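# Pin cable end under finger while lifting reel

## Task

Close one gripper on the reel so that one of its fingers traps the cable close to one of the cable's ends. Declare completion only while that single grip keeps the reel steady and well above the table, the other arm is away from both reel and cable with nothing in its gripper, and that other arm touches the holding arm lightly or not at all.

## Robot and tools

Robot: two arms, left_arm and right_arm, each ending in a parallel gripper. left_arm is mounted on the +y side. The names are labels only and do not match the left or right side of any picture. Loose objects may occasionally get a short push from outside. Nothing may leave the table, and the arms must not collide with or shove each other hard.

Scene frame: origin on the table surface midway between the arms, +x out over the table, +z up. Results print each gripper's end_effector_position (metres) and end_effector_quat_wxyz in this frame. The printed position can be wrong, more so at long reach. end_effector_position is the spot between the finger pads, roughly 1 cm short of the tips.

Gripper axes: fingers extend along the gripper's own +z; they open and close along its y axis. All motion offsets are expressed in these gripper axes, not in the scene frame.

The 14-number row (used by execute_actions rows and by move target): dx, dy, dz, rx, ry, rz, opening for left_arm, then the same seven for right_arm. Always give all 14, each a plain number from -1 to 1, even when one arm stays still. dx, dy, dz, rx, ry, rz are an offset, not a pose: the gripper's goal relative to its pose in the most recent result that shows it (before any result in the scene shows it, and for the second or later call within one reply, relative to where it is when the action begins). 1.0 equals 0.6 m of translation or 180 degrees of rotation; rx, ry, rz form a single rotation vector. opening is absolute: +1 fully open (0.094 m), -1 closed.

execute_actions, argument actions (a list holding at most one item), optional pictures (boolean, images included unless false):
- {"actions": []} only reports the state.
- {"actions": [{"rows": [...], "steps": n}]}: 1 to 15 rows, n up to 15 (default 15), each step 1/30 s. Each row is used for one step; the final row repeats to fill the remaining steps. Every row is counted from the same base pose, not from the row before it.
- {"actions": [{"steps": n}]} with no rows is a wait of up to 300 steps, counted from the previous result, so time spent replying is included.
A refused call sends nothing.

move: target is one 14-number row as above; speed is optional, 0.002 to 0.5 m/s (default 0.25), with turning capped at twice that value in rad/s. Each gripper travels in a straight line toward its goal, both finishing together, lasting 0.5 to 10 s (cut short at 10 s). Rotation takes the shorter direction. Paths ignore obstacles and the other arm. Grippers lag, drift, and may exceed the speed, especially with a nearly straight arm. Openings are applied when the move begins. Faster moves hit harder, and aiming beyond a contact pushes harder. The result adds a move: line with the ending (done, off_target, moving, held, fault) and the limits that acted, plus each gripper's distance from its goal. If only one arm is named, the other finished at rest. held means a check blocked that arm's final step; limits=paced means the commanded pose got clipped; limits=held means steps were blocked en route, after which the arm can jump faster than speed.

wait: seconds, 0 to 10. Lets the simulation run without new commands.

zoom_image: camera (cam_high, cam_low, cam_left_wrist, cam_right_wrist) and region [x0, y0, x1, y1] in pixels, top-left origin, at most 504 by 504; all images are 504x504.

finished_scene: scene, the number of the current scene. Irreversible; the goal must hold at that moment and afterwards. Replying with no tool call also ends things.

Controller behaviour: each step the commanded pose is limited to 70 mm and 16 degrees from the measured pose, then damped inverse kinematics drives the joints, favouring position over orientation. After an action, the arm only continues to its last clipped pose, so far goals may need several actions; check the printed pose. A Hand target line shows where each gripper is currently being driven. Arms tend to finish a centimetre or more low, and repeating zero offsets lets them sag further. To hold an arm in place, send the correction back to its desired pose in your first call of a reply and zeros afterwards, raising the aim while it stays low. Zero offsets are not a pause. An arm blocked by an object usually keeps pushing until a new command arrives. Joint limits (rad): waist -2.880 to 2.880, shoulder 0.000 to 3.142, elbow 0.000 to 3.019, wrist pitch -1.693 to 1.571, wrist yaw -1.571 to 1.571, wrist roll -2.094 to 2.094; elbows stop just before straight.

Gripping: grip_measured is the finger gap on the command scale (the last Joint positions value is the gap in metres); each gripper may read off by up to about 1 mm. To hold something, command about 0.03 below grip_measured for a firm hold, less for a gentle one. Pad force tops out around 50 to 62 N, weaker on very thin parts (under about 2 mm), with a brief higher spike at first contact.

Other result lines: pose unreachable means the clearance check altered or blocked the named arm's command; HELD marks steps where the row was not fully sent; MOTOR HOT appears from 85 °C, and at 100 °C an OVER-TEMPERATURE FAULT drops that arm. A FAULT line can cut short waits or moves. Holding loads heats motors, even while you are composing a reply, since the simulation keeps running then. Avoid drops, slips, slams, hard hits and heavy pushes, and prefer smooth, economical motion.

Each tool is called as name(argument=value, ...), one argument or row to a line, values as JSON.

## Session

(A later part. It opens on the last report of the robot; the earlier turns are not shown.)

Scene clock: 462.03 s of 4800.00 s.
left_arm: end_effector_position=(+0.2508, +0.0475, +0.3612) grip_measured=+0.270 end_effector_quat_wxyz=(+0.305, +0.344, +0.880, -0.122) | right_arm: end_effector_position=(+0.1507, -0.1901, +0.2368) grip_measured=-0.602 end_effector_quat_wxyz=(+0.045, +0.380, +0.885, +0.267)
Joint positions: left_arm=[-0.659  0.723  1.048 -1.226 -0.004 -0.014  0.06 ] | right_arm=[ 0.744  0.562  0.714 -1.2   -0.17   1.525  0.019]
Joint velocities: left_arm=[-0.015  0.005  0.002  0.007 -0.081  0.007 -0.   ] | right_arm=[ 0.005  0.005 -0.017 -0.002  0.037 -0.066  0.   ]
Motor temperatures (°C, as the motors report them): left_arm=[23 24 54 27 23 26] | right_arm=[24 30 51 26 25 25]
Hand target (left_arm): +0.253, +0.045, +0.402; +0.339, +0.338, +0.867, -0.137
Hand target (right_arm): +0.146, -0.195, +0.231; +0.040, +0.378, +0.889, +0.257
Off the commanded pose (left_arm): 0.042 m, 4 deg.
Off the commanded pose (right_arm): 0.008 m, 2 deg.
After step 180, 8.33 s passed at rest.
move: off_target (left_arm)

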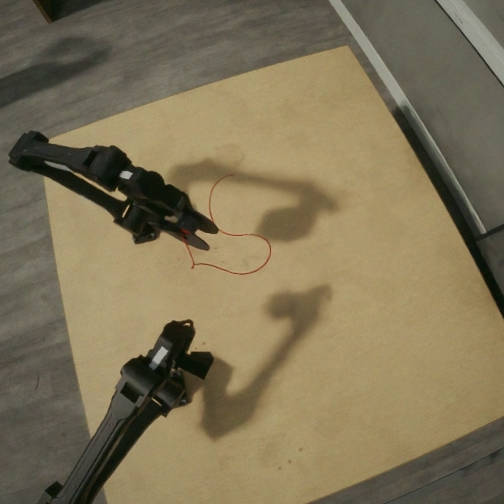

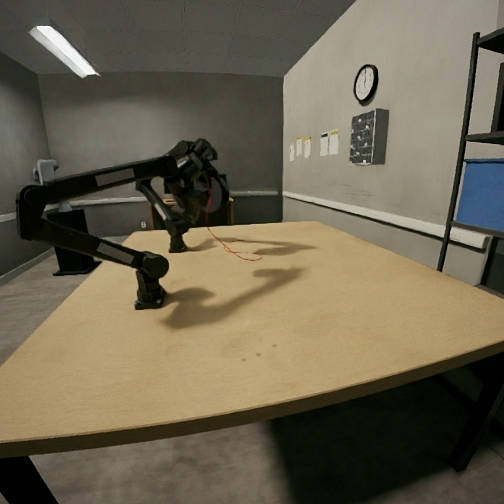

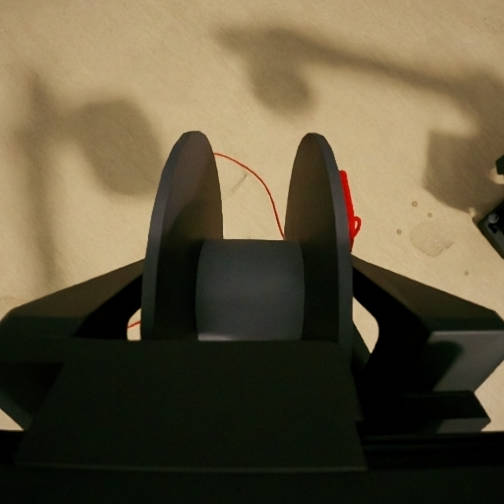

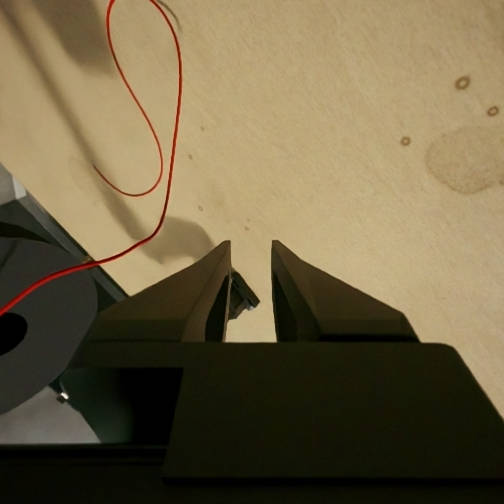

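move(
  target=[-0.083,0,-0.105,0,0,0,0.0, 0,0,0,0,0,0,-0.6],
  speed=0.06,
)

wait(
  seconds=2,
)

Scene clock: 470.63 s of 4800.00 s.
left_arm: end_effector_position=(+0.2473, +0.0508, +0.4035) grip_measured=+0.270 end_effector_quat_wxyz=(+0.272, +0.348, +0.890, -0.109) | right_arm: end_effector_position=(+0.1507, -0.1901, +0.2368) grip_measured=-0.602 end_effector_quat_wxyz=(+0.045, +0.378, +0.885, +0.267)
Joint positions: left_arm=[-0.659  0.8    1.225 -1.401 -0.004 -0.014  0.06 ] | right_arm=[ 0.744  0.562  0.714 -1.2   -0.17   1.522  0.019]
Joint velocities: left_arm=[-0.005 -0.015 -0.017 -0.007  0.022 -0.081 -0.   ] | right_arm=[ 0.005 -0.015  0.002 -0.007  0.007 -0.022  0.   ]
Motor temperatures (°C, as the motors report them): left_arm=[23 24 58 27 23 26] | right_arm=[24 29 49 26 25 25]
Hand target (left_arm): +0.249, +0.050, +0.440; +0.305, +0.344, +0.879, -0.123
Hand target (right_arm): +0.151, -0.190, +0.237; +0.045, +0.380, +0.885, +0.267
Off the commanded pose (left_arm): 0.038 m, 4 deg.
Off the commanded pose (right_arm): 0.000 m, 0 deg.
After step 180, 0.93 s passed at rest.
move: off_target (left_arm)

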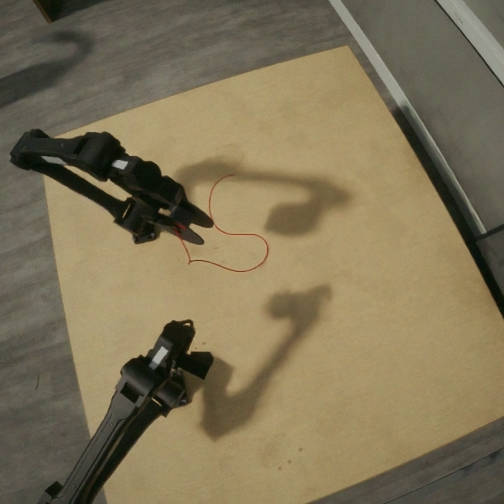

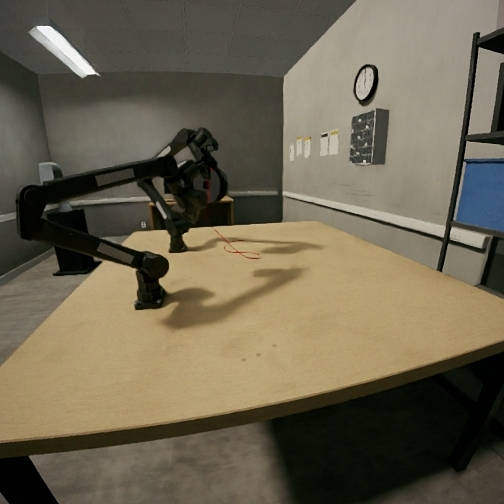

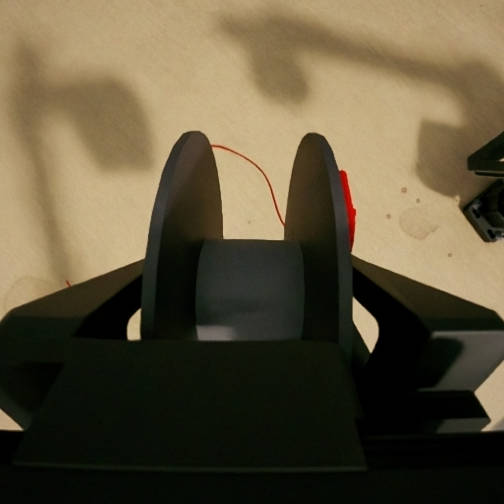

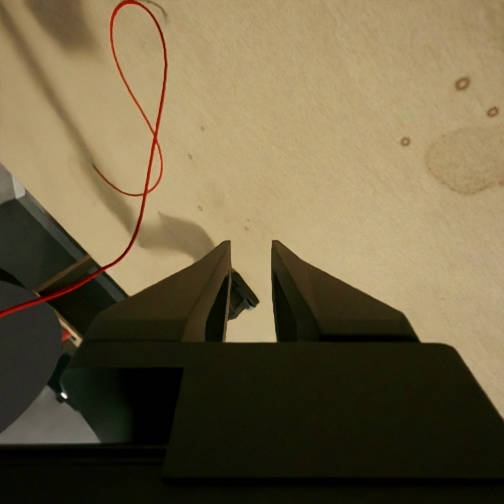

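Scene clock: 472.63 s of 4800.00 s.
left_arm: end_effector_position=(+0.2475, +0.0507, +0.4031) grip_measured=+0.270 end_effector_quat_wxyz=(+0.272, +0.348, +0.891, -0.109) | right_arm: end_effector_position=(+0.1507, -0.1901, +0.2368) grip_measured=-0.602 end_effector_quat_wxyz=(+0.045, +0.378, +0.885, +0.267)
Joint positions: left_arm=[-0.659  0.801  1.225 -1.401 -0.004 -0.014  0.06 ] | right_arm=[ 0.744  0.562  0.714 -1.2   -0.17   1.522  0.019]
Joint velocities: left_arm=[ 0.005 -0.015 -0.012 -0.017  0.007 -0.066  0.   ] | right_arm=[-0.005 -0.005 -0.012  0.007 -0.022 -0.022 -0.   ]
Motor temperatures (°C, as the motors report them): left_arm=[23 24 59 27 23 26] | right_arm=[24 29 49 26 25 25]
Hand target (left_arm): +0.249, +0.050, +0.440; +0.305, +0.344, +0.879, -0.122
Hand target (right_arm): +0.151, -0.190, +0.237; +0.045, +0.380, +0.885, +0.267
Off the commanded pose (left_arm): 0.039 m, 4 deg.
Off the commanded pose (right_arm): 0.000 m, 0 deg.
Steps of this call (steps 1 to 60: nothing new was sent). Readings (end_effector_position):
1: left_arm (+0.2474, +0.0508, +0.4034) | right_arm (+0.1507, -0.1901, +0.2368)
2: left_arm (+0.2474, +0.0508, +0.4032) | right_arm (+0.1507, -0.1901, +0.2368)
4: left_arm (+0.2475, +0.0507, +0.4031) | right_arm (+0.1507, -0.1901, +0.2368)
8: left_arm (+0.2475, +0.0507, +0.4031) | right_arm (+0.1507, -0.1901, +0.2368)
60: the state above

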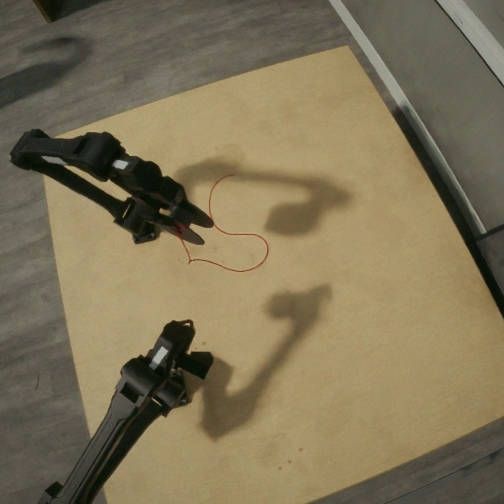

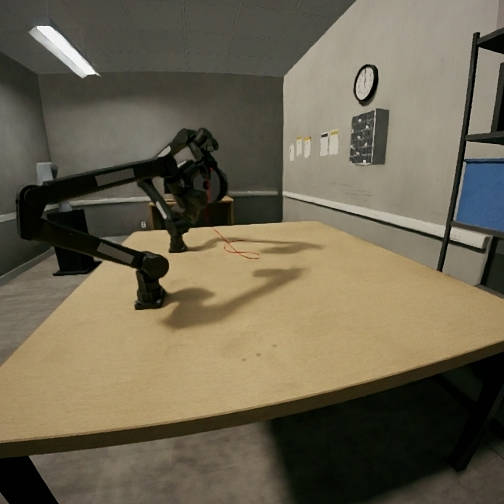

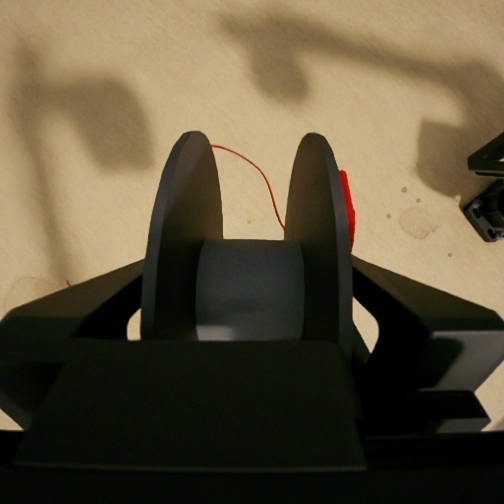

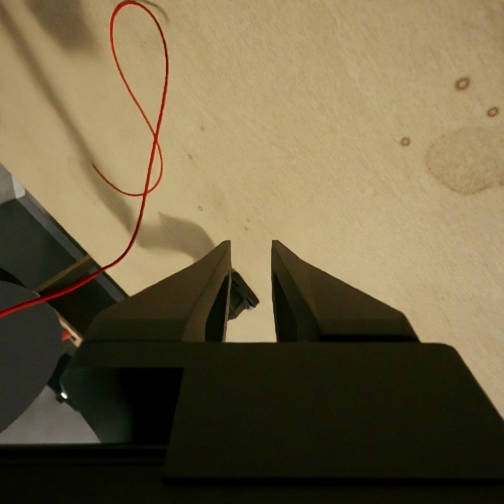

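finished_scene(
  scene=2,
)

The scene is finished: the task was done.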